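## Task

Get the yellow and the green supplement bottles into the arm3/arm4 room, both upright and away from the wall opening. The drink can must finish upright on the same piece of furniture it starts on. One lane carries a loaded tray down on its own and the other returns the empty tray. Failure if either bottle or the can touches a roller lane while no gripper holds it. Things held in place only by a robot at the end do not count. Finally open the grippers and withdraw the arms.

## Robot and tools

Setup. Four identical i2rt Big YAM arms (arm1, arm2, arm3, arm4), each with six revolute joints, a two-finger gripper and a wrist camera. arm1 and arm2 share one room, arm3 and arm4 the other, separated by a wall with an opening. Two roller lanes run through it: a tray with a load rolls down one by itself, and the empty tray rolls back along the other. Two fixed room cameras exist: cam_arm1_arm2 and cam_arm3_arm4; the wrist cameras are arm1_cam_wrist to arm4_cam_wrist. Reach is roughly 1.0 m from the joint1 axis.

Frames. A single scene frame, origin on the floor, +z up. The hand point is midway between the fingertips; the hand z axis runs along the fingers and the fingers close along its y axis. Foot poses are not printed. Camera calibrations (OpenCV convention, T_world_to_cam in metres) are given per camera and may be off by a couple of degrees and millimetres; wrist camera poses derive from reported joint angles, so they inherit joint errors.

execute_actions. Argument actions: a list holding zero or one action. An action is an object keyed by robot name; each value has a joints object mapping joint names to absolute targets (not offsets). Several arms can move in one action; they start together and may finish at different times. Keys and ranges:
- joint1_rad -2.879 to 2.879 (base yaw, positive counter-clockwise seen from above, 0 = arm unfolds the way its foot faces)
- joint2_rad 0 to 3.141 (shoulder; 0 = upper arm back and near level, larger lifts it up then forward)
- joint3_rad 0 to 3.019 (elbow; 0 = folded, larger opens)
- joint4_rad -1.692 to 1.57 (hand pitch, positive tips fingers up)
- joint5_rad -1.57 to 1.57 (hand sideways, positive toward the arm's right)
- joint6_rad -2.094 to 2.094 (hand roll, positive clockwise viewed from behind)
- gripper_m 0 to 0.093 metres, the fingertip gap.
Joints are in radians. Done tolerances are about ±0.045, ±0.14, ±0.09, ±0.055, ±0.03, ±0.035 rad and ±0.003 m. Any action ends after 15 s at most. Unknown keys or out-of-range numbers reject the whole call and nothing moves. Joints or arms left out can still be driving toward earlier targets. Because joints move at different speeds, the hand can sweep a wide path. Optional cameras lists which images to return (null or ["all"] = all, [] = none); the pictures line gives their order. An empty actions list just reports state and images.

Result lines. joint_status tells how each commanded motion ended: off_target (resting off target, maybe still pushing), contact_stop or time_out (joint keeps its current spot; after time_out it may keep a nearby target and go on pushing), not_followed (a self/arm collision check withheld that arm's targets; the gripper part still runs, and the withheld targets may be retried later), limit_stop_at_motor_heat (after a heat stop; resend the target). on_its_own lists what this call did not command, with held at meaning the held target, not the actual angle. To relieve a push, command a joint to its reported position. Very small target changes may not move a joint. MOTOR HOT appears from 85 °C; at 100 °C an OVER-TEMPERATURE FAULT drops that arm until it cools. If a call reports a stop, later motion calls in that reply are skipped.

Other tools. wait(seconds 0 to 10) commands nothing and returns state and images. zoom_image(camera, region [x0, y0, x1, y1] pixels, top-left origin, at most 504 by 504) enlarges part of the latest full image from that camera. read_manual(section "licences") gives URDF licence text only. finished_scene(scene = current scene number) ends the scene for good and reports success, then gives the next task; the goal must hold when it ends. Replying without any tool call ends everything.

Cautions. The arms do not stop on contact and can push hard; hard pressing between two robots ends the run, and the collision check ignores fingers, gripper housings and wrist cameras and may react late. Sustained pushing or holding a load heats motors. Do not drop, slam or knock objects, and never let anything leave the work area or hit the floor. The bottles and can must never rest on a roller lane unheld. Loose objects may get an occasional small nudge. The simulation runs while you think, and arms hold the last command meanwhile. Finish with grippers open and arms moved away.

Each tool is called after "Call:" by a JSON object that holds its "method" and its "body", one argument or row to a line.

## Session

Call:
{"method": "execute_actions", "body": {
  "actions": []
}}

Scene clock: 0.00 s.
Motor temperatures (°C, as the motors report them): arm1=[18 17 20 17 18 19] | arm2=[18 19 19 21 19 19] | arm3=[18 21 18 19 20 21] | arm4=[18 21 19 19 19 21]
arm1.joint_positions: joint1_rad=-0.410 joint2_rad=+0.431 joint3_rad=+1.317 joint4_rad=-1.310 joint5_rad=-0.117 joint6_rad=-0.388 gripper_m=+0.095
arm1.joint_status: not commanded
arm1.hand: x=-1.1089 y=-0.4334 z=+1.4597 quat_wxyz=(-0.482, +0.601, -0.590, -0.243) (m; scene frame)
arm2.joint_positions: joint1_rad=+0.319 joint2_rad=+0.530 joint3_rad=+1.635 joint4_rad=-1.576 joint5_rad=+0.050 joint6_rad=+0.497 gripper_m=+0.094
arm2.joint_status: not commanded
arm2.hand: x=-1.6375 y=+0.1660 z=+1.5566 quat_wxyz=(-0.485, -0.070, -0.849, -0.196) (m; scene frame)
arm3.joint_positions: joint1_rad=+0.416 joint2_rad=+0.319 joint3_rad=+1.707 joint4_rad=-1.162 joint5_rad=-0.214 joint6_rad=+0.690 gripper_m=+0.094
arm3.joint_status: not commanded
arm3.hand: x=+1.1380 y=-0.6272 z=+1.6662 quat_wxyz=(-0.114, +0.438, -0.442, -0.774) (m; scene frame)
arm4.joint_positions: joint1_rad=+0.769 joint2_rad=+0.334 joint3_rad=+1.385 joint4_rad=-1.210 joint5_rad=-0.280 joint6_rad=+0.665 gripper_m=+0.095
arm4.joint_status: not commanded
arm4.hand: x=+1.7103 y=+0.0232 z=+1.5646 quat_wxyz=(+0.499, +0.745, +0.123, -0.424) (m; scene frame)
pictures: arm1_cam_wrist, arm2_cam_wrist, arm3_cam_wrist, arm4_cam_wrist, cam_arm1_arm2, cam_arm3_arm4
Images, in order (width x height): arm1_cam_wrist 504x504, arm2_cam_wrist 504x504, arm3_cam_wrist 504x504, arm4_cam_wrist 504x504, cam_arm1_arm2 672x504, cam_arm3_arm4 672x504.

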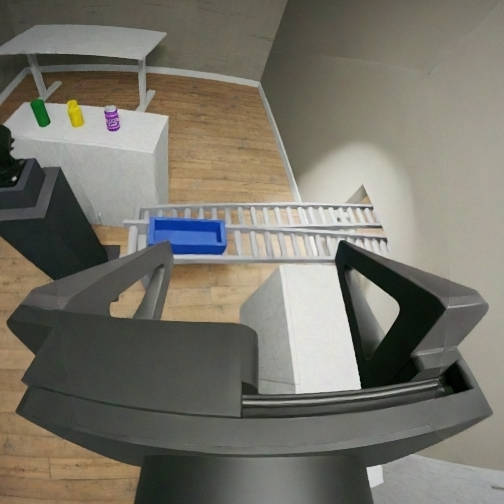

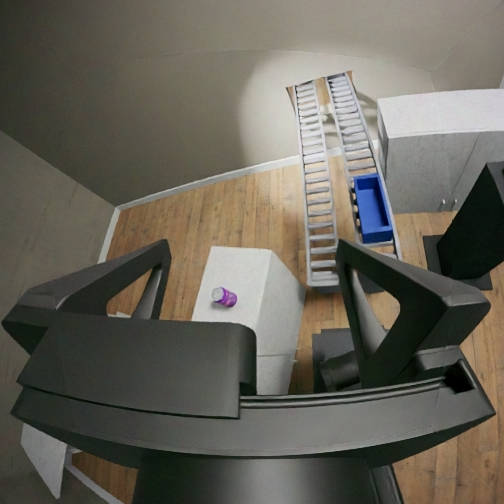

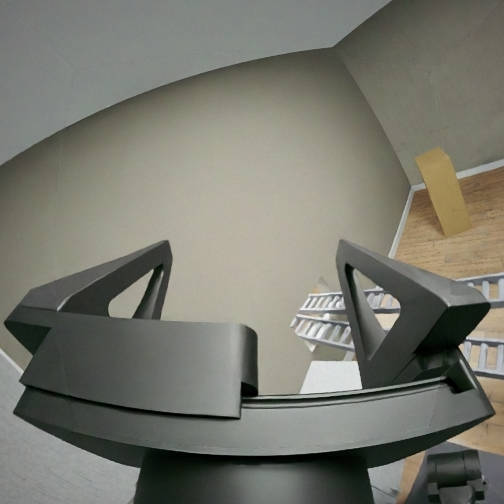

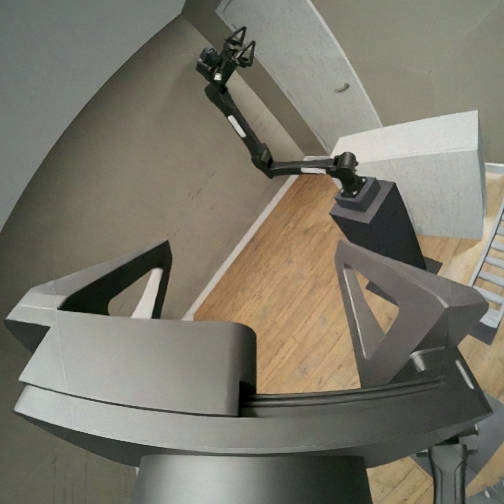

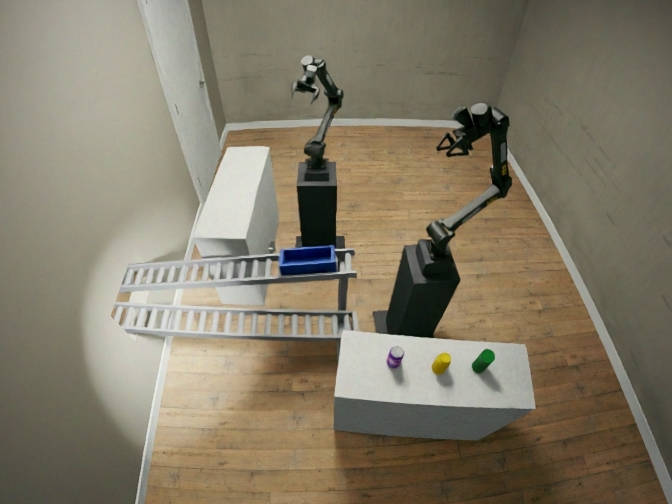

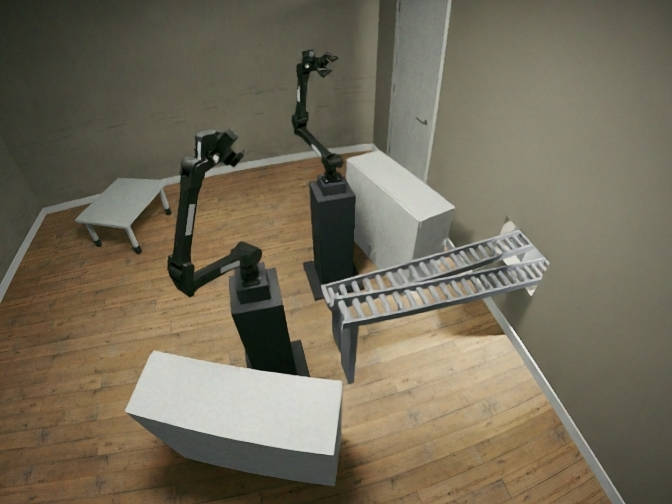

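Call:
{"method": "execute_actions", "body": {
  "actions": [
    {"arm1":{"joints":{"joint1_rad":-0.42,"joint2_rad":2.3,"joint3_rad":1.71,"joint4_rad":-0.98,"joint5_rad":0,"joint6_rad":0,"gripper_m":0.0}},"arm2":{"joints":{"joint1_rad":1.43,"joint2_rad":1.83,"joint3_rad":1.34,"joint4_rad":-1.08,"joint5_rad":0,"joint6_rad":0}}}
  ],
  "cameras": ["arm1_cam_wrist","arm2_cam_wrist","cam_arm1_arm2"]
}}

Scene clock: 4.30 s.
Motor temperatures (°C, as the motors report them): arm1=[18 18 21 17 18 19] | arm2=[18 19 20 21 19 19] | arm3=[18 21 18 19 20 21] | arm4=[18 21 20 19 19 21]
arm1.joint_positions: joint1_rad=-0.413 joint2_rad=+2.317 joint3_rad=+1.687 joint4_rad=-0.982 joint5_rad=-0.003 joint6_rad=-0.010 gripper_m=+0.001
arm1.joint_status: all done
arm1.hand: x=-0.9014 y=-0.0340 z=+0.8012 quat_wxyz=(+0.024, +0.538, -0.842, +0.010) (m; scene frame)
arm2.joint_positions: joint1_rad=+1.436 joint2_rad=+1.835 joint3_rad=+1.338 joint4_rad=-1.087 joint5_rad=+0.002 joint6_rad=+0.009 gripper_m=+0.095
arm2.joint_status: all done
arm2.hand: x=-1.7033 y=+0.6466 z=+0.9950 quat_wxyz=(+0.005, +0.670, -0.742, +0.007) (m; scene frame)
arm3.joint_positions: joint1_rad=+0.416 joint2_rad=+0.319 joint3_rad=+1.707 joint4_rad=-1.162 joint5_rad=-0.214 joint6_rad=+0.690 gripper_m=+0.094
arm3.joint_status: not commanded
arm3.hand: x=+1.1380 y=-0.6272 z=+1.6662 quat_wxyz=(-0.114, +0.438, -0.442, -0.774) (m; scene frame)
arm4.joint_positions: joint1_rad=+0.769 joint2_rad=+0.334 joint3_rad=+1.385 joint4_rad=-1.210 joint5_rad=-0.280 joint6_rad=+0.665 gripper_m=+0.095
arm4.joint_status: not commanded
arm4.hand: x=+1.7103 y=+0.0232 z=+1.5646 quat_wxyz=(+0.499, +0.745, +0.123, -0.424) (m; scene frame)
pictures: arm1_cam_wrist, arm2_cam_wrist, cam_arm1_arm2
camera_calibration (this result's frames):
arm1_cam_wrist: T_world_to_cam=[[0.908694, -0.416856, -0.0224875, 0.825993], [-0.309641, -0.709148, 0.633428, -0.80647], [-0.279996, -0.56863, -0.773475, 0.47134], [0, 0, 0, 1]] pos_world=[-0.868318, 0.0404312, 0.893985]
arm2_cam_wrist: T_world_to_cam=[[0.993746, -0.111667, 0.0000531074, 1.76596], [-0.0887845, -0.789821, 0.606877, -0.245901], [-0.0677262, -0.603086, -0.794796, 1.19071], [0, 0, 0, 1]] pos_world=[-1.69611, 0.721084, 1.09551]
Images, in order (width x height): arm1_cam_wrist 504x504, arm2_cam_wrist 504x504, cam_arm1_arm2 672x504.

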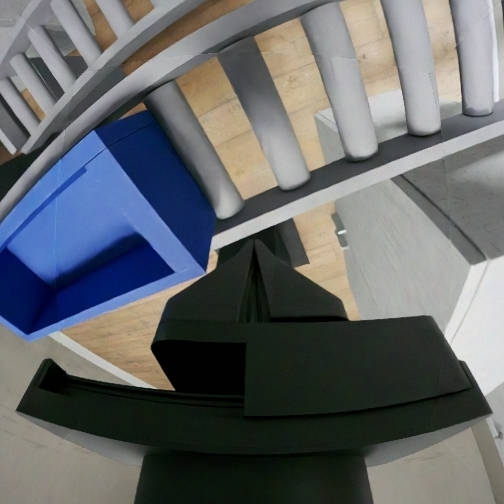

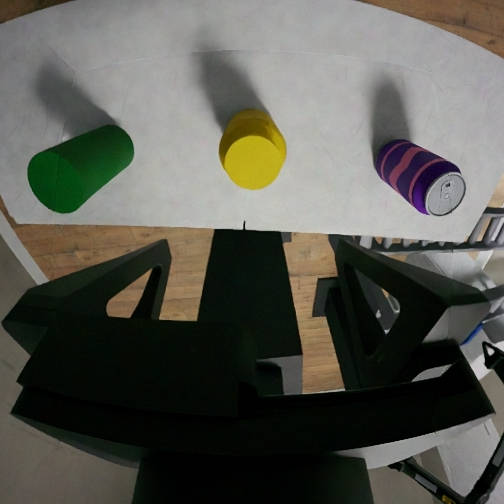

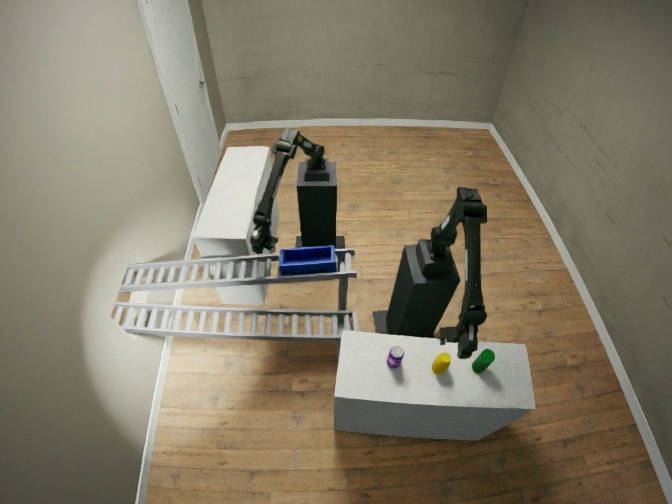

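Call:
{"method": "execute_actions", "body": {
  "actions": [
    {"arm1":{"joints":{"joint1_rad":-0.37,"joint2_rad":2.5,"joint3_rad":2.03,"joint4_rad":-1.07}},"arm2":{"joints":{"joint2_rad":2.12,"joint3_rad":1.28,"joint4_rad":-0.73}}}
  ],
  "cameras": ["arm1_cam_wrist","arm2_cam_wrist","cam_arm1_arm2"]
}}

Scene clock: 7.10 s.
Motor temperatures (°C, as the motors report them): arm1=[18 18 22 17 18 19] | arm2=[18 19 20 21 19 19] | arm3=[18 21 19 19 20 21] | arm4=[18 21 20 19 19 21]
arm1.joint_positions: joint1_rad=-0.365 joint2_rad=+2.522 joint3_rad=+1.991 joint4_rad=-1.058 joint5_rad=-0.002 joint6_rad=-0.009 gripper_m=+0.001
arm1.joint_status: all done
arm1.hand: x=-0.9030 y=+0.0397 z=+0.7648 quat_wxyz=(+0.014, +0.558, -0.830, +0.004) (m; scene frame)
arm2.joint_positions: joint1_rad=+1.434 joint2_rad=+2.109 joint3_rad=+1.285 joint4_rad=-0.743 joint5_rad=-0.002 joint6_rad=+0.009 gripper_m=+0.094
arm2.joint_status: all done
arm2.hand: x=-1.7015 y=+0.6618 z=+0.8392 quat_wxyz=(+0.000, +0.670, -0.743, +0.000) (m; scene frame)
arm3.joint_positions: joint1_rad=+0.416 joint2_rad=+0.319 joint3_rad=+1.707 joint4_rad=-1.162 joint5_rad=-0.214 joint6_rad=+0.690 gripper_m=+0.094
arm3.joint_status: not commanded
arm3.hand: x=+1.1380 y=-0.6272 z=+1.6662 quat_wxyz=(-0.114, +0.438, -0.442, -0.774) (m; scene frame)
arm4.joint_positions: joint1_rad=+0.769 joint2_rad=+0.334 joint3_rad=+1.385 joint4_rad=-1.210 joint5_rad=-0.280 joint6_rad=+0.665 gripper_m=+0.095
arm4.joint_status: not commanded
arm4.hand: x=+1.7103 y=+0.0232 z=+1.5646 quat_wxyz=(+0.499, +0.745, +0.123, -0.424) (m; scene frame)
pictures: arm1_cam_wrist, arm2_cam_wrist, cam_arm1_arm2
camera_calibration (this result's frames):
arm1_cam_wrist: T_world_to_cam=[[0.927568, -0.373035, -0.0215072, 0.871956], [-0.281785, -0.736148, 0.615373, -0.691571], [-0.245388, -0.56474, -0.787942, 0.526804], [0, 0, 0, 1]] pos_world=[-0.874401, 0.113679, 0.859419]
arm2_cam_wrist: T_world_to_cam=[[0.993615, -0.112766, -0.00370479, 1.7696], [-0.0886, -0.800169, 0.593194, -0.12052], [-0.0698566, -0.589078, -0.805051, 1.07188], [0, 0, 0, 1]] pos_world=[-1.6941, 0.734534, 0.940963]
Images, in order (width x height): arm1_cam_wrist 504x504, arm2_cam_wrist 504x504, cam_arm1_arm2 672x504.

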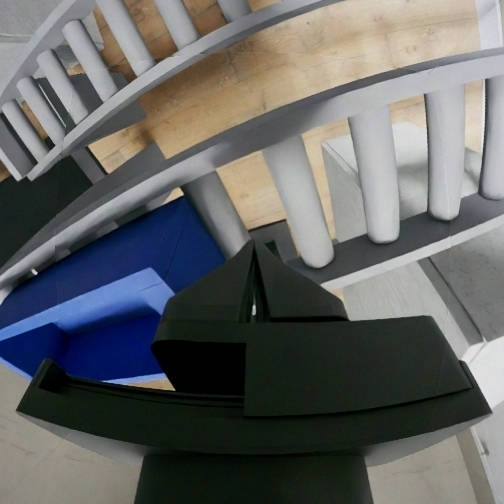

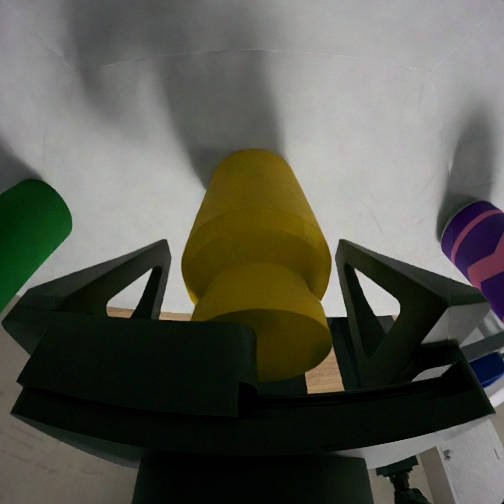

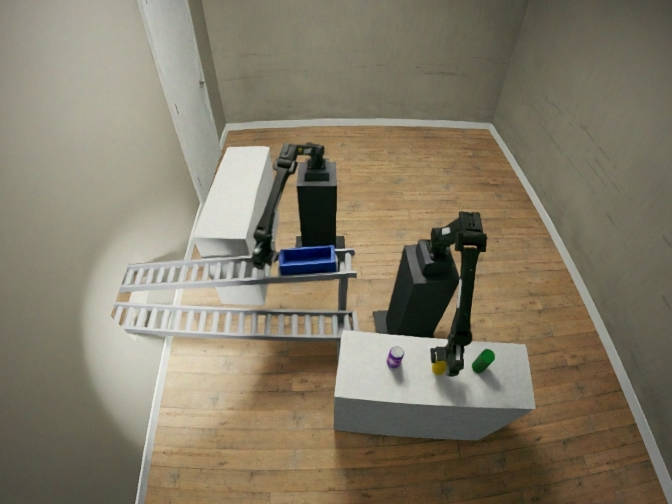

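Call:
{"method": "execute_actions", "body": {
  "actions": [
    {"arm2":{"joints":{"gripper_m":0.0}}}
  ],
  "cameras": []
}}

Call:
{"method": "execute_actions", "body": {
  "actions": [
    {"arm2":{"joints":{"joint2_rad":1.8,"joint3_rad":1.34,"joint4_rad":-1.11}}}
  ],
  "cameras": []
}}

Call:
{"method": "execute_actions", "body": {
  "actions": [
    {"arm2":{"joints":{"joint1_rad":-0.17}}}
  ],
  "cameras": []
}}

Call:
{"method": "execute_actions", "body": {
  "actions": [
    {"arm2":{"joints":{"joint2_rad":2.38,"joint3_rad":2.26,"joint4_rad":-1.45,"joint6_rad":1.4}}}
  ],
  "cameras": ["arm1_cam_wrist","arm2_cam_wrist","cam_arm1_arm2"]
}}

Scene clock: 8.93 s.
Motor temperatures (°C, as the motors report them): arm1=[18 19 23 17 18 19] | arm2=[18 19 20 21 19 19] | arm3=[18 21 19 19 20 21] | arm4=[18 21 20 19 19 21]
arm1.joint_positions: joint1_rad=-0.365 joint2_rad=+2.522 joint3_rad=+1.991 joint4_rad=-1.058 joint5_rad=-0.002 joint6_rad=-0.009 gripper_m=+0.001
arm1.joint_status: not commanded
arm1.hand: x=-0.9030 y=+0.0397 z=+0.7648 quat_wxyz=(+0.014, +0.558, -0.830, +0.004) (m; scene frame)
arm2.joint_positions: joint1_rad=+1.434 joint2_rad=+2.109 joint3_rad=+1.285 joint4_rad=-0.742 joint5_rad=-0.001 joint6_rad=+0.009 gripper_m=+0.065
arm2.joint_status: gripper_m off_target (ended at +0.065, target +0.000)
arm2.hand: x=-1.7014 y=+0.6619 z=+0.8392 quat_wxyz=(-0.001, +0.670, -0.742, +0.000) (m; scene frame)
arm3.joint_positions: joint1_rad=+0.416 joint2_rad=+0.319 joint3_rad=+1.707 joint4_rad=-1.162 joint5_rad=-0.214 joint6_rad=+0.690 gripper_m=+0.094
arm3.joint_status: not commanded
arm3.hand: x=+1.1380 y=-0.6272 z=+1.6662 quat_wxyz=(-0.114, +0.438, -0.442, -0.774) (m; scene frame)
arm4.joint_positions: joint1_rad=+0.769 joint2_rad=+0.334 joint3_rad=+1.385 joint4_rad=-1.210 joint5_rad=-0.280 joint6_rad=+0.665 gripper_m=+0.095
arm4.joint_status: not commanded
arm4.hand: x=+1.7103 y=+0.0232 z=+1.5646 quat_wxyz=(+0.499, +0.745, +0.123, -0.424) (m; scene frame)
pictures: none
No camera images: the call's "cameras" was empty. Leave "cameras" out to get every camera's image.

Scene clock: 10.30 s.
Motor temperatures (°C, as the motors report them): arm1=[18 19 23 17 18 19] | arm2=[18 20 21 21 19 19] | arm3=[18 21 19 19 20 21] | arm4=[18 21 20 19 19 21]
arm1.joint_positions: joint1_rad=-0.365 joint2_rad=+2.522 joint3_rad=+1.991 joint4_rad=-1.058 joint5_rad=-0.002 joint6_rad=-0.009 gripper_m=+0.001
arm1.joint_status: not commanded
arm1.hand: x=-0.9030 y=+0.0397 z=+0.7648 quat_wxyz=(+0.014, +0.558, -0.830, +0.004) (m; scene frame)
arm2.joint_positions: joint1_rad=+1.434 joint2_rad=+1.805 joint3_rad=+1.309 joint4_rad=-1.098 joint5_rad=-0.001 joint6_rad=+0.009 gripper_m=+0.065
arm2.joint_status: all done
arm2.hand: x=-1.7043 y=+0.6340 z=+1.0003 quat_wxyz=(+0.009, +0.670, -0.742, +0.009) (m; scene frame)
arm3.joint_positions: joint1_rad=+0.416 joint2_rad=+0.319 joint3_rad=+1.707 joint4_rad=-1.162 joint5_rad=-0.214 joint6_rad=+0.690 gripper_m=+0.094
arm3.joint_status: not commanded
arm3.hand: x=+1.1380 y=-0.6272 z=+1.6662 quat_wxyz=(-0.114, +0.438, -0.442, -0.774) (m; scene frame)
arm4.joint_positions: joint1_rad=+0.769 joint2_rad=+0.334 joint3_rad=+1.385 joint4_rad=-1.210 joint5_rad=-0.280 joint6_rad=+0.665 gripper_m=+0.095
arm4.joint_status: not commanded
arm4.hand: x=+1.7103 y=+0.0232 z=+1.5646 quat_wxyz=(+0.499, +0.745, +0.123, -0.424) (m; scene frame)
pictures: none
No camera images: the call's "cameras" was empty. Leave "cameras" out to get every camera's image.

Scene clock: 12.23 s.
Motor temperatures (°C, as the motors report them): arm1=[18 19 23 17 18 19] | arm2=[18 20 21 21 19 19] | arm3=[18 21 19 19 20 21] | arm4=[18 21 21 19 19 21]
arm1.joint_positions: joint1_rad=-0.365 joint2_rad=+2.522 joint3_rad=+1.991 joint4_rad=-1.058 joint5_rad=-0.002 joint6_rad=-0.009 gripper_m=+0.001
arm1.joint_status: not commanded
arm1.hand: x=-0.9030 y=+0.0397 z=+0.7648 quat_wxyz=(+0.014, +0.558, -0.830, +0.004) (m; scene frame)
arm2.joint_positions: joint1_rad=-0.177 joint2_rad=+1.805 joint3_rad=+1.309 joint4_rad=-1.098 joint5_rad=+0.002 joint6_rad=+0.007 gripper_m=+0.065
arm2.joint_status: all done
arm2.hand: x=-1.2507 y=+0.0614 z=+1.0029 quat_wxyz=(+0.011, -0.071, -0.997, +0.002) (m; scene frame)
arm3.joint_positions: joint1_rad=+0.416 joint2_rad=+0.319 joint3_rad=+1.707 joint4_rad=-1.162 joint5_rad=-0.214 joint6_rad=+0.690 gripper_m=+0.094
arm3.joint_status: not commanded
arm3.hand: x=+1.1380 y=-0.6272 z=+1.6662 quat_wxyz=(-0.114, +0.438, -0.442, -0.774) (m; scene frame)
arm4.joint_positions: joint1_rad=+0.769 joint2_rad=+0.334 joint3_rad=+1.385 joint4_rad=-1.210 joint5_rad=-0.280 joint6_rad=+0.665 gripper_m=+0.095
arm4.joint_status: not commanded
arm4.hand: x=+1.7103 y=+0.0232 z=+1.5646 quat_wxyz=(+0.499, +0.745, +0.123, -0.424) (m; scene frame)
pictures: none
No camera images: the call's "cameras" was empty. Leave "cameras" out to get every camera's image.

Scene clock: 14.33 s.
Motor temperatures (°C, as the motors report them): arm1=[18 20 24 17 18 19] | arm2=[18 20 22 21 19 19] | arm3=[18 21 19 19 20 21] | arm4=[18 21 21 19 19 21]
arm1.joint_positions: joint1_rad=-0.365 joint2_rad=+2.522 joint3_rad=+1.991 joint4_rad=-1.058 joint5_rad=-0.002 joint6_rad=-0.009 gripper_m=+0.001
arm1.joint_status: not commanded
arm1.hand: x=-0.9030 y=+0.0397 z=+0.7648 quat_wxyz=(+0.014, +0.558, -0.830, +0.004) (m; scene frame)
arm2.joint_positions: joint1_rad=-0.177 joint2_rad=+2.399 joint3_rad=+2.209 joint4_rad=-1.438 joint5_rad=+0.002 joint6_rad=+1.390 gripper_m=+0.065
arm2.joint_status: all done
arm2.hand: x=-1.0508 y=+0.0342 z=+0.9666 quat_wxyz=(+0.021, -0.690, -0.723, +0.018) (m; scene frame)
arm3.joint_positions: joint1_rad=+0.416 joint2_rad=+0.319 joint3_rad=+1.707 joint4_rad=-1.162 joint5_rad=-0.214 joint6_rad=+0.690 gripper_m=+0.094
arm3.joint_status: not commanded
arm3.hand: x=+1.1380 y=-0.6272 z=+1.6662 quat_wxyz=(-0.114, +0.438, -0.442, -0.774) (m; scene frame)
arm4.joint_positions: joint1_rad=+0.769 joint2_rad=+0.334 joint3_rad=+1.385 joint4_rad=-1.210 joint5_rad=-0.280 joint6_rad=+0.665 gripper_m=+0.095
arm4.joint_status: not commanded
arm4.hand: x=+1.7103 y=+0.0232 z=+1.5646 quat_wxyz=(+0.499, +0.745, +0.123, -0.424) (m; scene frame)
pictures: arm1_cam_wrist, arm2_cam_wrist, cam_arm1_arm2
joint command not followed: on one or more control steps a check withheld the commanded joint targets of the arm2 arm, and it was not sent them on those steps.
cause: the commanded joint targets would bring a part of the robot too close to another arm (this arm's wrist (the part past joint 4) and the other arm's forearm (the part past joint 3)); next, command targets that bring no part of the robot closer to that arm.
camera_calibration (this result's frames):
arm1_cam_wrist: T_world_to_cam=[[0.927568, -0.373035, -0.0215072, 0.871956], [-0.281785, -0.736148, 0.615373, -0.691571], [-0.245388, -0.56474, -0.787942, 0.526804], [0, 0, 0, 1]] pos_world=[-0.874401, 0.113679, 0.859419]
arm2_cam_wrist: T_world_to_cam=[[-0.998021, -0.0359165, 0.0516215, -1.09621], [0.00199399, 0.802375, 0.596817, -0.603745], [-0.0628553, 0.595739, -0.800715, 0.812785], [0, 0, 0, 1]] pos_world=[-1.04175, -0.0391493, 1.06772]
Images, in order (width x height): arm1_cam_wrist 504x504, arm2_cam_wrist 504x504, cam_arm1_arm2 672x504.

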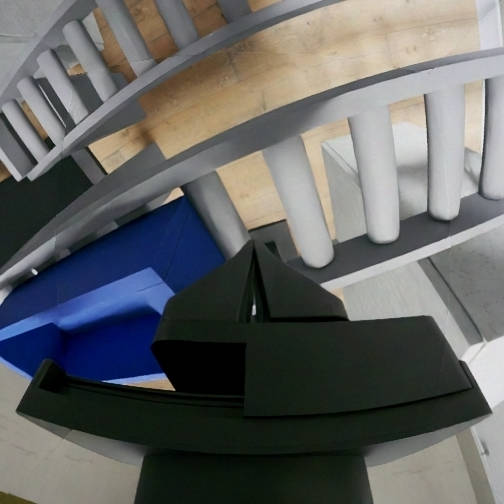

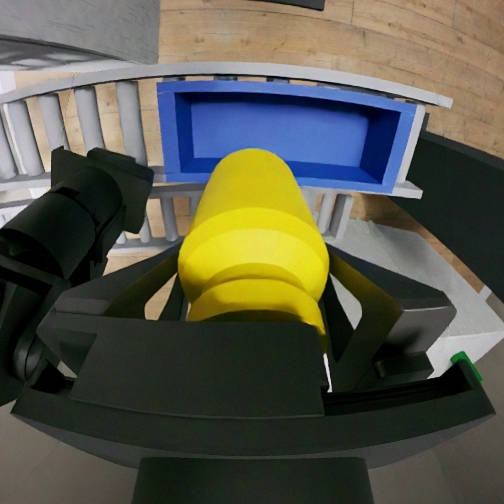

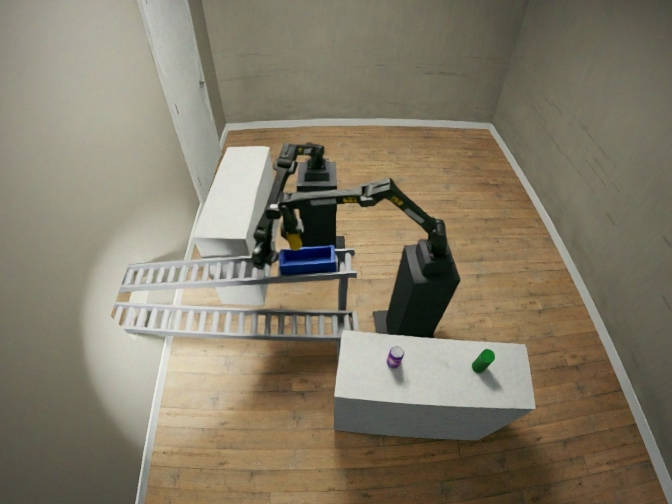

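Call:
{"method": "execute_actions", "body": {
  "actions": [
    {"arm2":{"joints":{"joint1_rad":-0.2,"joint2_rad":2.41,"joint3_rad":1.93,"joint4_rad":-1.05}}}
  ],
  "cameras": ["arm2_cam_wrist","cam_arm1_arm2"]
}}

Scene clock: 17.33 s.
Motor temperatures (°C, as the motors report them): arm1=[18 20 25 17 18 19] | arm2=[18 21 22 21 19 19] | arm3=[18 21 19 19 20 21] | arm4=[18 21 21 19 19 21]
arm1.joint_positions: joint1_rad=-0.365 joint2_rad=+2.522 joint3_rad=+1.991 joint4_rad=-1.058 joint5_rad=-0.002 joint6_rad=-0.009 gripper_m=+0.001
arm1.joint_status: not commanded
arm1.hand: x=-0.9030 y=+0.0397 z=+0.7648 quat_wxyz=(+0.014, +0.558, -0.830, +0.004) (m; scene frame)
arm2.joint_positions: joint1_rad=-0.178 joint2_rad=+2.400 joint3_rad=+2.208 joint4_rad=-1.436 joint5_rad=+0.002 joint6_rad=+1.391 gripper_m=+0.065
arm2.joint_status: joint3_rad time_out (moved +0.000 of -0.279); joint4_rad time_out (moved +0.002 of +0.388); the others done
arm2.on_its_own: joint3_rad is held at +2.209, not at your +1.930, since a time_out; joint4_rad is held at -1.437, not at your -1.050, since a time_out
arm2.hand: x=-1.0508 y=+0.0337 z=+0.9658 quat_wxyz=(+0.021, -0.691, -0.722, +0.018) (m; scene frame)
arm3.joint_positions: joint1_rad=+0.416 joint2_rad=+0.319 joint3_rad=+1.707 joint4_rad=-1.162 joint5_rad=-0.214 joint6_rad=+0.690 gripper_m=+0.094
arm3.joint_status: not commanded
arm3.hand: x=+1.1380 y=-0.6272 z=+1.6662 quat_wxyz=(-0.114, +0.438, -0.442, -0.774) (m; scene frame)
arm4.joint_positions: joint1_rad=+0.769 joint2_rad=+0.334 joint3_rad=+1.385 joint4_rad=-1.210 joint5_rad=-0.280 joint6_rad=+0.665 gripper_m=+0.095
arm4.joint_status: not commanded
arm4.hand: x=+1.7103 y=+0.0232 z=+1.5646 quat_wxyz=(+0.499, +0.745, +0.123, -0.424) (m; scene frame)
pictures: arm2_cam_wrist, cam_arm1_arm2
joint command not followed: on one or more control steps a check withheld the commanded joint targets of the arm2 arm, and it was not sent them on those steps.
cause: the commanded joint targets would bring a part of the robot too close to another arm (this arm's wrist (the part past joint 4) and the other arm's forearm (the part past joint 3)); next, command targets that bring no part of the robot closer to that arm.
camera_calibration (this result's frames):
arm2_cam_wrist: T_world_to_cam=[[-0.998094, -0.0343912, 0.051247, -1.09589], [0.00299064, 0.802426, 0.596744, -0.601691], [-0.0616447, 0.595759, -0.800794, 0.813808], [0, 0, 0, 1]] pos_world=[-1.04183, -0.0397103, 1.06691]
Images, in order (width x height): arm2_cam_wrist 504x504, cam_arm1_arm2 672x504.

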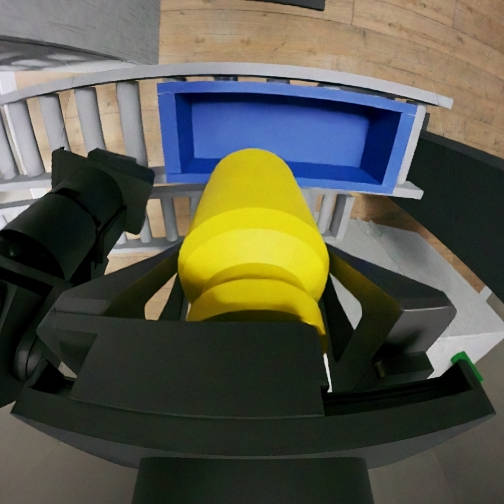

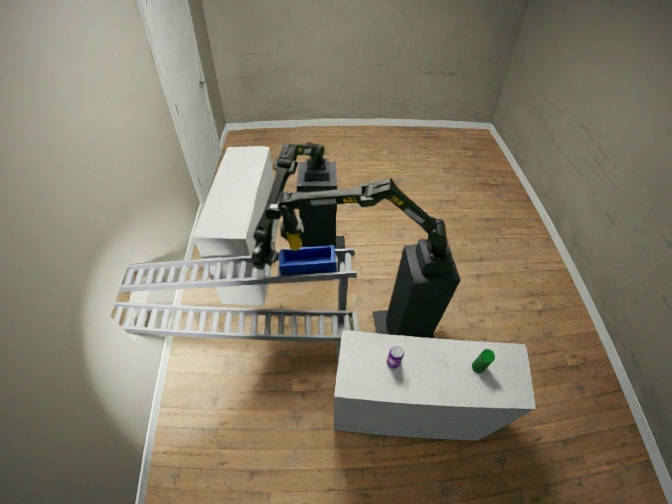

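Call:
{"method": "execute_actions", "body": {
  "actions": [
    {"arm1":{"joints":{"joint1_rad":-0.6,"joint5_rad":-0.9,"joint2_rad":2.58}}}
  ],
  "cameras": []
}}

Call:
{"method": "execute_actions", "body": {
  "actions": [
    {"arm2":{"joints":{"joint1_rad":-0.2,"joint2_rad":2.41,"joint3_rad":1.93,"joint4_rad":-1.05}}}
  ],
  "cameras": ["arm2_cam_wrist","cam_arm1_arm2"]
}}

Scene clock: 19.63 s.
Motor temperatures (°C, as the motors report them): arm1=[18 21 25 17 18 19] | arm2=[18 21 22 21 19 19] | arm3=[18 21 19 19 20 21] | arm4=[18 21 21 19 19 21]
arm1.joint_positions: joint1_rad=-0.598 joint2_rad=+2.592 joint3_rad=+1.997 joint4_rad=-1.058 joint5_rad=-0.897 joint6_rad=-0.007 gripper_m=+0.001
arm1.joint_status: all done
arm1.hand: x=-0.8777 y=+0.0290 z=+0.7843 quat_wxyz=(+0.233, +0.393, -0.809, -0.369) (m; scene frame)
arm2.joint_positions: joint1_rad=-0.178 joint2_rad=+2.400 joint3_rad=+2.208 joint4_rad=-1.436 joint5_rad=+0.002 joint6_rad=+1.391 gripper_m=+0.065
arm2.joint_status: not commanded
arm2.on_its_own: joint3_rad is held at +2.209, not at your +1.930, since a time_out; joint4_rad is held at -1.437, not at your -1.050, since a time_out
arm2.hand: x=-1.0508 y=+0.0337 z=+0.9658 quat_wxyz=(+0.021, -0.691, -0.722, +0.018) (m; scene frame)
arm3.joint_positions: joint1_rad=+0.416 joint2_rad=+0.319 joint3_rad=+1.707 joint4_rad=-1.162 joint5_rad=-0.214 joint6_rad=+0.690 gripper_m=+0.094
arm3.joint_status: not commanded
arm3.hand: x=+1.1380 y=-0.6272 z=+1.6662 quat_wxyz=(-0.114, +0.438, -0.442, -0.774) (m; scene frame)
arm4.joint_positions: joint1_rad=+0.769 joint2_rad=+0.334 joint3_rad=+1.385 joint4_rad=-1.210 joint5_rad=-0.280 joint6_rad=+0.665 gripper_m=+0.095
arm4.joint_status: not commanded
arm4.hand: x=+1.7103 y=+0.0232 z=+1.5646 quat_wxyz=(+0.499, +0.745, +0.123, -0.424) (m; scene frame)
pictures: none
No camera images: the call's "cameras" was empty. Leave "cameras" out to get every camera's image.

Scene clock: 20.73 s.
Motor temperatures (°C, as the motors report them): arm1=[18 21 25 17 18 19] | arm2=[18 21 22 21 19 19] | arm3=[18 21 19 19 20 21] | arm4=[18 21 21 19 19 21]
arm1.joint_positions: joint1_rad=-0.598 joint2_rad=+2.592 joint3_rad=+1.997 joint4_rad=-1.058 joint5_rad=-0.897 joint6_rad=-0.007 gripper_m=+0.001
arm1.joint_status: not commanded
arm1.hand: x=-0.8777 y=+0.0290 z=+0.7843 quat_wxyz=(+0.233, +0.393, -0.809, -0.369) (m; scene frame)
arm2.joint_positions: joint1_rad=-0.198 joint2_rad=+2.425 joint3_rad=+1.926 joint4_rad=-1.063 joint5_rad=+0.003 joint6_rad=+1.392 gripper_m=+0.065
arm2.joint_status: all done
arm2.hand: x=-1.0706 y=+0.0217 z=+0.8472 quat_wxyz=(-0.006, -0.699, -0.715, -0.001) (m; scene frame)
arm3.joint_positions: joint1_rad=+0.416 joint2_rad=+0.319 joint3_rad=+1.707 joint4_rad=-1.162 joint5_rad=-0.214 joint6_rad=+0.690 gripper_m=+0.094
arm3.joint_status: not commanded
arm3.hand: x=+1.1380 y=-0.6272 z=+1.6662 quat_wxyz=(-0.114, +0.438, -0.442, -0.774) (m; scene frame)
arm4.joint_positions: joint1_rad=+0.769 joint2_rad=+0.334 joint3_rad=+1.385 joint4_rad=-1.210 joint5_rad=-0.280 joint6_rad=+0.665 gripper_m=+0.095
arm4.joint_status: not commanded
arm4.hand: x=+1.7103 y=+0.0232 z=+1.5646 quat_wxyz=(+0.499, +0.745, +0.123, -0.424) (m; scene frame)
pictures: arm2_cam_wrist, cam_arm1_arm2
camera_calibration (this result's frames):
arm2_cam_wrist: T_world_to_cam=[[-0.999811, -0.0134605, -0.0140311, -1.05703], [-0.0191366, 0.808963, 0.587548, -0.537326], [0.0034419, 0.587705, -0.809068, 0.80159], [0, 0, 0, 1]] pos_world=[-1.06987, -0.0506499, 0.949414]
Images, in order (width x height): arm2_cam_wrist 504x504, cam_arm1_arm2 672x504.

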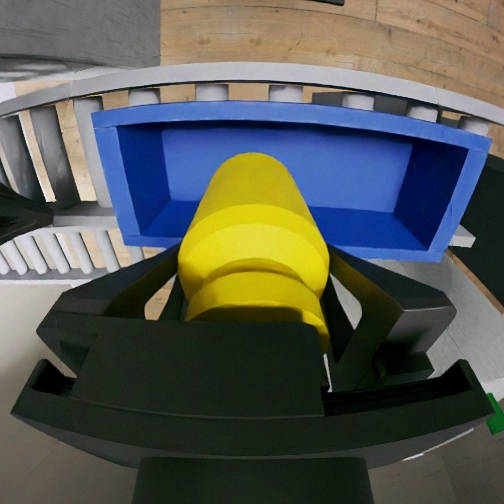

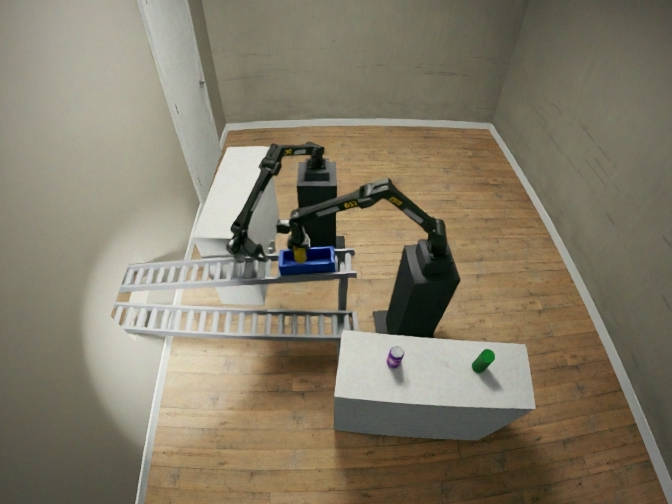

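Call:
{"method": "execute_actions", "body": {
  "actions": [
    {"arm1":{"joints":{"joint2_rad":2.63}},"arm2":{"joints":{"joint2_rad":2.45,"joint4_rad":-1.02}}}
  ],
  "cameras": ["arm2_cam_wrist","arm1_cam_wrist"]
}}

Scene clock: 21.87 s.
Motor temperatures (°C, as the motors report them): arm1=[18 21 25 17 18 19] | arm2=[18 21 22 21 19 19] | arm3=[18 21 19 19 20 21] | arm4=[18 21 21 19 19 21]
arm1.joint_positions: joint1_rad=-0.598 joint2_rad=+2.634 joint3_rad=+1.997 joint4_rad=-1.058 joint5_rad=-0.897 joint6_rad=-0.007 gripper_m=+0.001
arm1.joint_status: all done
arm1.hand: x=-0.8846 y=+0.0197 z=+0.7570 quat_wxyz=(+0.250, +0.385, -0.812, -0.360) (m; scene frame)
arm2.joint_positions: joint1_rad=-0.198 joint2_rad=+2.456 joint3_rad=+1.926 joint4_rad=-1.033 joint5_rad=+0.003 joint6_rad=+1.392 gripper_m=+0.065
arm2.joint_status: all done
arm2.hand: x=-1.0707 y=+0.0217 z=+0.8266 quat_wxyz=(-0.006, -0.699, -0.715, -0.001) (m; scene frame)
arm3.joint_positions: joint1_rad=+0.416 joint2_rad=+0.319 joint3_rad=+1.707 joint4_rad=-1.162 joint5_rad=-0.214 joint6_rad=+0.690 gripper_m=+0.094
arm3.joint_status: not commanded
arm3.hand: x=+1.1380 y=-0.6272 z=+1.6662 quat_wxyz=(-0.114, +0.438, -0.442, -0.774) (m; scene frame)
arm4.joint_positions: joint1_rad=+0.769 joint2_rad=+0.334 joint3_rad=+1.385 joint4_rad=-1.210 joint5_rad=-0.280 joint6_rad=+0.665 gripper_m=+0.095
arm4.joint_status: not commanded
arm4.hand: x=+1.7103 y=+0.0232 z=+1.5646 quat_wxyz=(+0.499, +0.745, +0.123, -0.424) (m; scene frame)
pictures: arm1_cam_wrist, arm2_cam_wrist
camera_calibration (this result's frames):
arm1_cam_wrist: T_world_to_cam=[[0.43838, -0.436293, -0.785793, 0.994309], [-0.0561115, -0.885859, 0.460549, -0.376561], [-0.897036, -0.157803, -0.412824, -0.354505], [0, 0, 0, 1]] pos_world=[-0.775019, 0.0442883, 0.808397]
arm2_cam_wrist: T_world_to_cam=[[-0.999826, -0.0134546, -0.0129031, -1.05838], [-0.0184694, 0.808859, 0.587713, -0.524621], [0.00252932, 0.587849, -0.808967, 0.783908], [0, 0, 0, 1]] pos_world=[-1.06987, -0.050715, 0.928826]
Images, in order (width x height): arm1_cam_wrist 504x504, arm2_cam_wrist 504x504.

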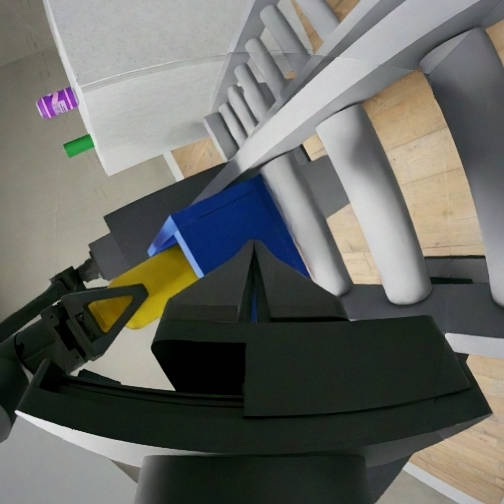

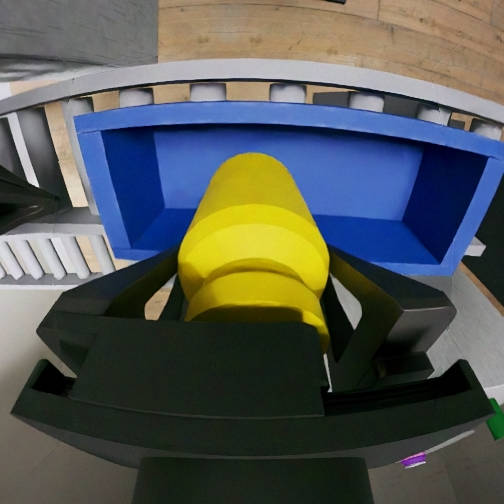

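Call:
{"method": "execute_actions", "body": {
  "actions": [
    {"arm2":{"joints":{"joint2_rad":2.49,"joint4_rad":-0.99}}}
  ],
  "cameras": ["arm2_cam_wrist"]
}}

Scene clock: 22.93 s.
Motor temperatures (°C, as the motors report them): arm1=[18 21 25 17 19 19] | arm2=[18 21 22 21 19 19] | arm3=[18 21 19 19 20 21] | arm4=[18 21 21 19 19 21]
arm1.joint_positions: joint1_rad=-0.598 joint2_rad=+2.634 joint3_rad=+1.997 joint4_rad=-1.058 joint5_rad=-0.897 joint6_rad=-0.007 gripper_m=+0.001
arm1.joint_status: not commanded
arm1.hand: x=-0.8846 y=+0.0197 z=+0.7570 quat_wxyz=(+0.250, +0.385, -0.812, -0.360) (m; scene frame)
arm2.joint_positions: joint1_rad=-0.198 joint2_rad=+2.499 joint3_rad=+1.926 joint4_rad=-1.003 joint5_rad=+0.003 joint6_rad=+1.392 gripper_m=+0.065
arm2.joint_status: all done
arm2.hand: x=-1.0748 y=+0.0222 z=+0.7976 quat_wxyz=(+0.000, -0.699, -0.715, +0.003) (m; scene frame)
arm3.joint_positions: joint1_rad=+0.416 joint2_rad=+0.319 joint3_rad=+1.707 joint4_rad=-1.162 joint5_rad=-0.214 joint6_rad=+0.690 gripper_m=+0.094
arm3.joint_status: not commanded
arm3.hand: x=+1.1380 y=-0.6272 z=+1.6662 quat_wxyz=(-0.114, +0.438, -0.442, -0.774) (m; scene frame)
arm4.joint_positions: joint1_rad=+0.769 joint2_rad=+0.334 joint3_rad=+1.385 joint4_rad=-1.210 joint5_rad=-0.280 joint6_rad=+0.665 gripper_m=+0.095
arm4.joint_status: not commanded
arm4.hand: x=+1.7103 y=+0.0232 z=+1.5646 quat_wxyz=(+0.499, +0.745, +0.123, -0.424) (m; scene frame)
pictures: arm2_cam_wrist
camera_calibration (this result's frames):
arm2_cam_wrist: T_world_to_cam=[[-0.99991, -0.0134007, 0.000257424, -1.0734], [-0.0106721, 0.80764, 0.589579, -0.501207], [-0.00810866, 0.589524, -0.80771, 0.747702], [0, 0, 0, 1]] pos_world=[-1.07259, -0.0503776, 0.899705]
Images, in order (width x height): arm2_cam_wrist 504x504.

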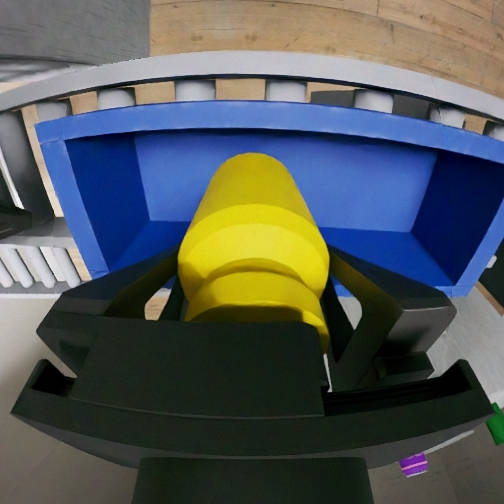

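Call:
{"method": "execute_actions", "body": {
  "actions": [
    {"arm2":{"joints":{"joint2_rad":2.52,"joint4_rad":-0.96}}}
  ],
  "cameras": ["arm2_cam_wrist"]
}}

Scene clock: 23.90 s.
Motor temperatures (°C, as the motors report them): arm1=[18 21 25 17 19 19] | arm2=[18 22 22 21 19 19] | arm3=[18 21 19 19 20 21] | arm4=[18 21 21 19 19 21]
arm1.joint_positions: joint1_rad=-0.598 joint2_rad=+2.634 joint3_rad=+1.997 joint4_rad=-1.058 joint5_rad=-0.897 joint6_rad=-0.007 gripper_m=+0.001
arm1.joint_status: not commanded
arm1.hand: x=-0.8846 y=+0.0197 z=+0.7570 quat_wxyz=(+0.250, +0.385, -0.812, -0.360) (m; scene frame)
arm2.joint_positions: joint1_rad=-0.198 joint2_rad=+2.523 joint3_rad=+1.926 joint4_rad=-0.973 joint5_rad=+0.003 joint6_rad=+1.392 gripper_m=+0.065
arm2.joint_status: all done
arm2.hand: x=-1.0743 y=+0.0221 z=+0.7819 quat_wxyz=(-0.003, -0.699, -0.715, +0.001) (m; scene frame)
arm3.joint_positions: joint1_rad=+0.416 joint2_rad=+0.319 joint3_rad=+1.707 joint4_rad=-1.162 joint5_rad=-0.214 joint6_rad=+0.690 gripper_m=+0.094
arm3.joint_status: not commanded
arm3.hand: x=+1.1380 y=-0.6272 z=+1.6662 quat_wxyz=(-0.114, +0.438, -0.442, -0.774) (m; scene frame)
arm4.joint_positions: joint1_rad=+0.769 joint2_rad=+0.334 joint3_rad=+1.385 joint4_rad=-1.210 joint5_rad=-0.280 joint6_rad=+0.665 gripper_m=+0.095
arm4.joint_status: not commanded
arm4.hand: x=+1.7103 y=+0.0232 z=+1.5646 quat_wxyz=(+0.499, +0.745, +0.123, -0.424) (m; scene frame)
pictures: arm2_cam_wrist
camera_calibration (this result's frames):
arm2_cam_wrist: T_world_to_cam=[[-0.999893, -0.013422, -0.00575896, -1.06816], [-0.0142396, 0.808198, 0.588739, -0.495018], [-0.00324765, 0.588758, -0.808303, 0.740789], [0, 0, 0, 1]] pos_world=[-1.07269, -0.0504102, 0.884066]
Images, in order (width x height): arm2_cam_wrist 504x504.

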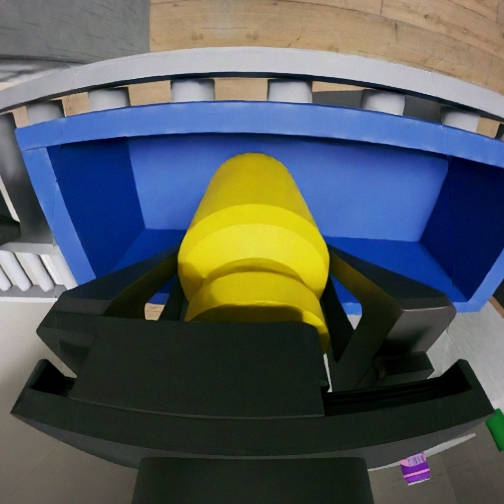

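Call:
{"method": "execute_actions", "body": {
  "actions": [
    {"arm2":{"joints":{"gripper_m":0.09}}}
  ],
  "cameras": []
}}

Call:
{"method": "execute_actions", "body": {
  "actions": [
    {"arm2":{"joints":{"joint2_rad":2.15,"joint4_rad":-1.33}}}
  ],
  "cameras": []
}}

Call:
{"method": "execute_actions", "body": {
  "actions": [
    {"arm2":{"joints":{"joint1_rad":1.81,"joint2_rad":1.9,"joint3_rad":1.44,"joint4_rad":-1.11,"joint6_rad":0}}}
  ],
  "cameras": ["arm2_cam_wrist","cam_arm1_arm2"]
}}

Scene clock: 25.27 s.
Motor temperatures (°C, as the motors report them): arm1=[18 21 25 17 19 19] | arm2=[18 22 22 21 19 19] | arm3=[18 21 19 19 20 21] | arm4=[18 21 21 19 19 21]
arm1.joint_positions: joint1_rad=-0.598 joint2_rad=+2.634 joint3_rad=+1.997 joint4_rad=-1.058 joint5_rad=-0.897 joint6_rad=-0.007 gripper_m=+0.001
arm1.joint_status: not commanded
arm1.hand: x=-0.8846 y=+0.0197 z=+0.7570 quat_wxyz=(+0.250, +0.385, -0.812, -0.360) (m; scene frame)
arm2.joint_positions: joint1_rad=-0.198 joint2_rad=+2.523 joint3_rad=+1.926 joint4_rad=-0.969 joint5_rad=+0.002 joint6_rad=+1.392 gripper_m=+0.090
arm2.joint_status: all done
arm2.hand: x=-1.0733 y=+0.0220 z=+0.7819 quat_wxyz=(-0.004, -0.699, -0.715, +0.000) (m; scene frame)
arm3.joint_positions: joint1_rad=+0.416 joint2_rad=+0.319 joint3_rad=+1.707 joint4_rad=-1.162 joint5_rad=-0.214 joint6_rad=+0.690 gripper_m=+0.094
arm3.joint_status: not commanded
arm3.hand: x=+1.1380 y=-0.6272 z=+1.6662 quat_wxyz=(-0.114, +0.438, -0.442, -0.774) (m; scene frame)
arm4.joint_positions: joint1_rad=+0.769 joint2_rad=+0.334 joint3_rad=+1.385 joint4_rad=-1.210 joint5_rad=-0.280 joint6_rad=+0.665 gripper_m=+0.095
arm4.joint_status: not commanded
arm4.hand: x=+1.7103 y=+0.0232 z=+1.5646 quat_wxyz=(+0.499, +0.745, +0.123, -0.424) (m; scene frame)
pictures: none
No camera images: the call's "cameras" was empty. Leave "cameras" out to get every camera's image.

Scene clock: 27.00 s.
Motor temperatures (°C, as the motors report them): arm1=[18 21 25 17 19 19] | arm2=[18 22 22 21 19 19] | arm3=[18 22 19 19 20 21] | arm4=[18 21 21 19 19 21]
arm1.joint_positions: joint1_rad=-0.600 joint2_rad=+2.634 joint3_rad=+1.997 joint4_rad=-1.058 joint5_rad=-0.896 joint6_rad=-0.007 gripper_m=+0.001
arm1.joint_status: not commanded
arm1.hand: x=-0.8833 y=+0.0191 z=+0.7569 quat_wxyz=(+0.249, +0.384, -0.813, -0.360) (m; scene frame)
arm2.joint_positions: joint1_rad=-0.198 joint2_rad=+2.155 joint3_rad=+1.917 joint4_rad=-1.318 joint5_rad=+0.002 joint6_rad=+1.392 gripper_m=+0.090
arm2.joint_status: all done
arm2.hand: x=-1.0978 y=+0.0268 z=+1.0207 quat_wxyz=(-0.008, -0.699, -0.715, -0.003) (m; scene frame)
arm3.joint_positions: joint1_rad=+0.416 joint2_rad=+0.319 joint3_rad=+1.707 joint4_rad=-1.162 joint5_rad=-0.214 joint6_rad=+0.690 gripper_m=+0.094
arm3.joint_status: not commanded
arm3.hand: x=+1.1380 y=-0.6272 z=+1.6662 quat_wxyz=(-0.114, +0.438, -0.442, -0.774) (m; scene frame)
arm4.joint_positions: joint1_rad=+0.769 joint2_rad=+0.334 joint3_rad=+1.385 joint4_rad=-1.210 joint5_rad=-0.280 joint6_rad=+0.665 gripper_m=+0.095
arm4.joint_status: not commanded
arm4.hand: x=+1.7103 y=+0.0232 z=+1.5646 quat_wxyz=(+0.499, +0.745, +0.123, -0.424) (m; scene frame)
pictures: none
No camera images: the call's "cameras" was empty. Leave "cameras" out to get every camera's image.

Scene clock: 29.23 s.
Motor temperatures (°C, as the motors report them): arm1=[18 21 26 17 19 19] | arm2=[18 22 22 21 19 19] | arm3=[18 22 19 19 20 21] | arm4=[18 21 21 19 19 21]
arm1.joint_positions: joint1_rad=-0.600 joint2_rad=+2.634 joint3_rad=+1.997 joint4_rad=-1.058 joint5_rad=-0.896 joint6_rad=-0.007 gripper_m=+0.001
arm1.joint_status: not commanded
arm1.hand: x=-0.8833 y=+0.0191 z=+0.7569 quat_wxyz=(+0.249, +0.384, -0.813, -0.360) (m; scene frame)
arm2.joint_positions: joint1_rad=+1.816 joint2_rad=+1.912 joint3_rad=+1.446 joint4_rad=-1.113 joint5_rad=+0.001 joint6_rad=+0.010 gripper_m=+0.090
arm2.joint_status: all done
arm2.hand: x=-1.9081 y=+0.6595 z=+0.9913 quat_wxyz=(+0.003, +0.798, -0.602, +0.005) (m; scene frame)
arm3.joint_positions: joint1_rad=+0.416 joint2_rad=+0.319 joint3_rad=+1.707 joint4_rad=-1.162 joint5_rad=-0.214 joint6_rad=+0.690 gripper_m=+0.094
arm3.joint_status: not commanded
arm3.hand: x=+1.1380 y=-0.6272 z=+1.6662 quat_wxyz=(-0.114, +0.438, -0.442, -0.774) (m; scene frame)
arm4.joint_positions: joint1_rad=+0.769 joint2_rad=+0.334 joint3_rad=+1.385 joint4_rad=-1.210 joint5_rad=-0.280 joint6_rad=+0.665 gripper_m=+0.095
arm4.joint_status: not commanded
arm4.hand: x=+1.7103 y=+0.0232 z=+1.5646 quat_wxyz=(+0.499, +0.745, +0.123, -0.424) (m; scene frame)
pictures: arm2_cam_wrist, cam_arm1_arm2
camera_calibration (this result's frames):
arm2_cam_wrist: T_world_to_cam=[[0.964186, 0.265221, -0.00174189, 1.66781], [0.212582, -0.76886, 0.603045, 0.313394], [0.158601, -0.581818, -0.797705, 1.60242], [0, 0, 0, 1]] pos_world=[-1.92884, 0.730933, 1.09217]
Images, in order (width x height): arm2_cam_wrist 504x504, cam_arm1_arm2 672x504.

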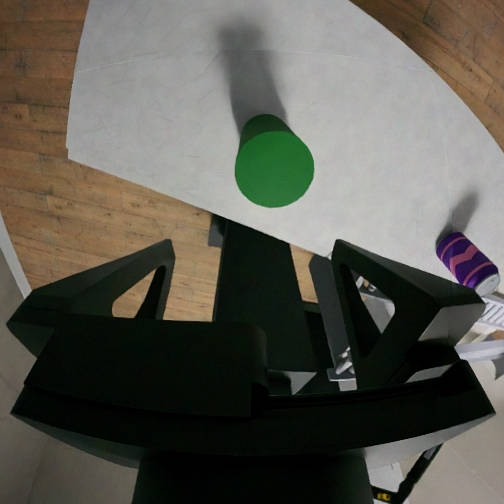

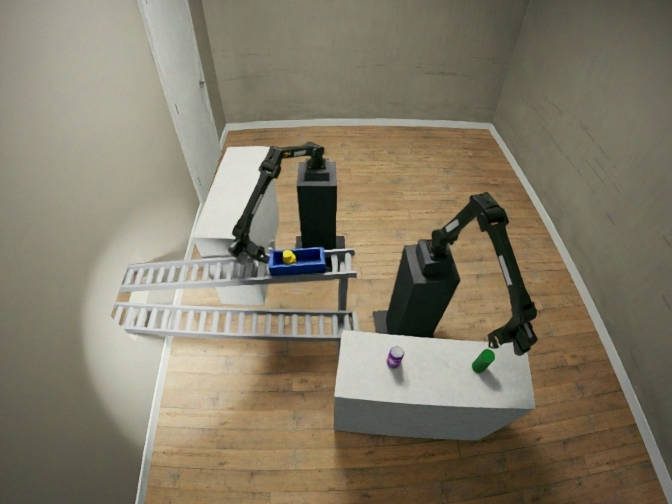

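Call:
{"method": "execute_actions", "body": {
  "actions": [
    {"arm2":{"joints":{"joint1_rad":1.775,"joint2_rad":2.12,"joint3_rad":1.37,"joint4_rad":-0.82}}}
  ],
  "cameras": ["arm2_cam_wrist"]
}}

Scene clock: 30.67 s.
Motor temperatures (°C, as the motors report them): arm1=[18 22 26 17 19 19] | arm2=[18 22 22 21 19 19] | arm3=[18 22 19 19 20 21] | arm4=[18 21 21 19 19 21]
arm1.joint_positions: joint1_rad=-0.600 joint2_rad=+2.634 joint3_rad=+1.997 joint4_rad=-1.058 joint5_rad=-0.896 joint6_rad=-0.007 gripper_m=+0.001
arm1.joint_status: not commanded
arm1.hand: x=-0.8833 y=+0.0191 z=+0.7569 quat_wxyz=(+0.249, +0.384, -0.813, -0.360) (m; scene frame)
arm2.joint_positions: joint1_rad=+1.774 joint2_rad=+2.142 joint3_rad=+1.360 joint4_rad=-0.833 joint5_rad=+0.001 joint6_rad=+0.009 gripper_m=+0.090
arm2.joint_status: all done
arm2.hand: x=-1.8831 y=+0.6573 z=+0.8417 quat_wxyz=(+0.014, +0.785, -0.619, +0.020) (m; scene frame)
arm3.joint_positions: joint1_rad=+0.416 joint2_rad=+0.319 joint3_rad=+1.707 joint4_rad=-1.162 joint5_rad=-0.214 joint6_rad=+0.690 gripper_m=+0.094
arm3.joint_status: not commanded
arm3.hand: x=+1.1380 y=-0.6272 z=+1.6662 quat_wxyz=(-0.114, +0.438, -0.442, -0.774) (m; scene frame)
arm4.joint_positions: joint1_rad=+0.769 joint2_rad=+0.334 joint3_rad=+1.385 joint4_rad=-1.210 joint5_rad=-0.280 joint6_rad=+0.665 gripper_m=+0.095
arm4.joint_status: not commanded
arm4.hand: x=+1.7103 y=+0.0232 z=+1.5646 quat_wxyz=(+0.499, +0.745, +0.123, -0.424) (m; scene frame)
pictures: arm2_cam_wrist
camera_calibration (this result's frames):
arm2_cam_wrist: T_world_to_cam=[[0.974481, 0.224468, -0.000904913, 1.68952], [0.174546, -0.755208, 0.631819, 0.2918], [0.14114, -0.615853, -0.775116, 1.44826], [0, 0, 0, 1]] pos_world=[-1.90174, 0.733039, 0.939729]
Images, in order (width x height): arm2_cam_wrist 504x504.

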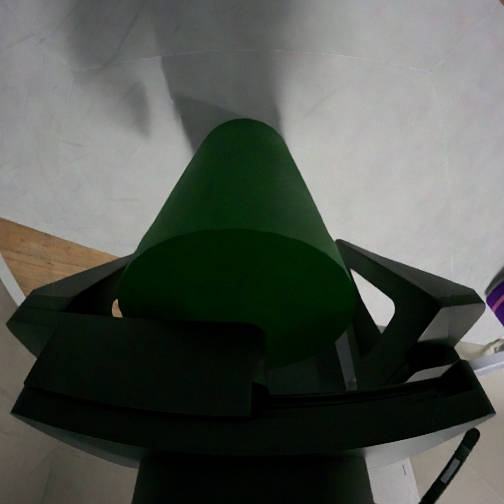

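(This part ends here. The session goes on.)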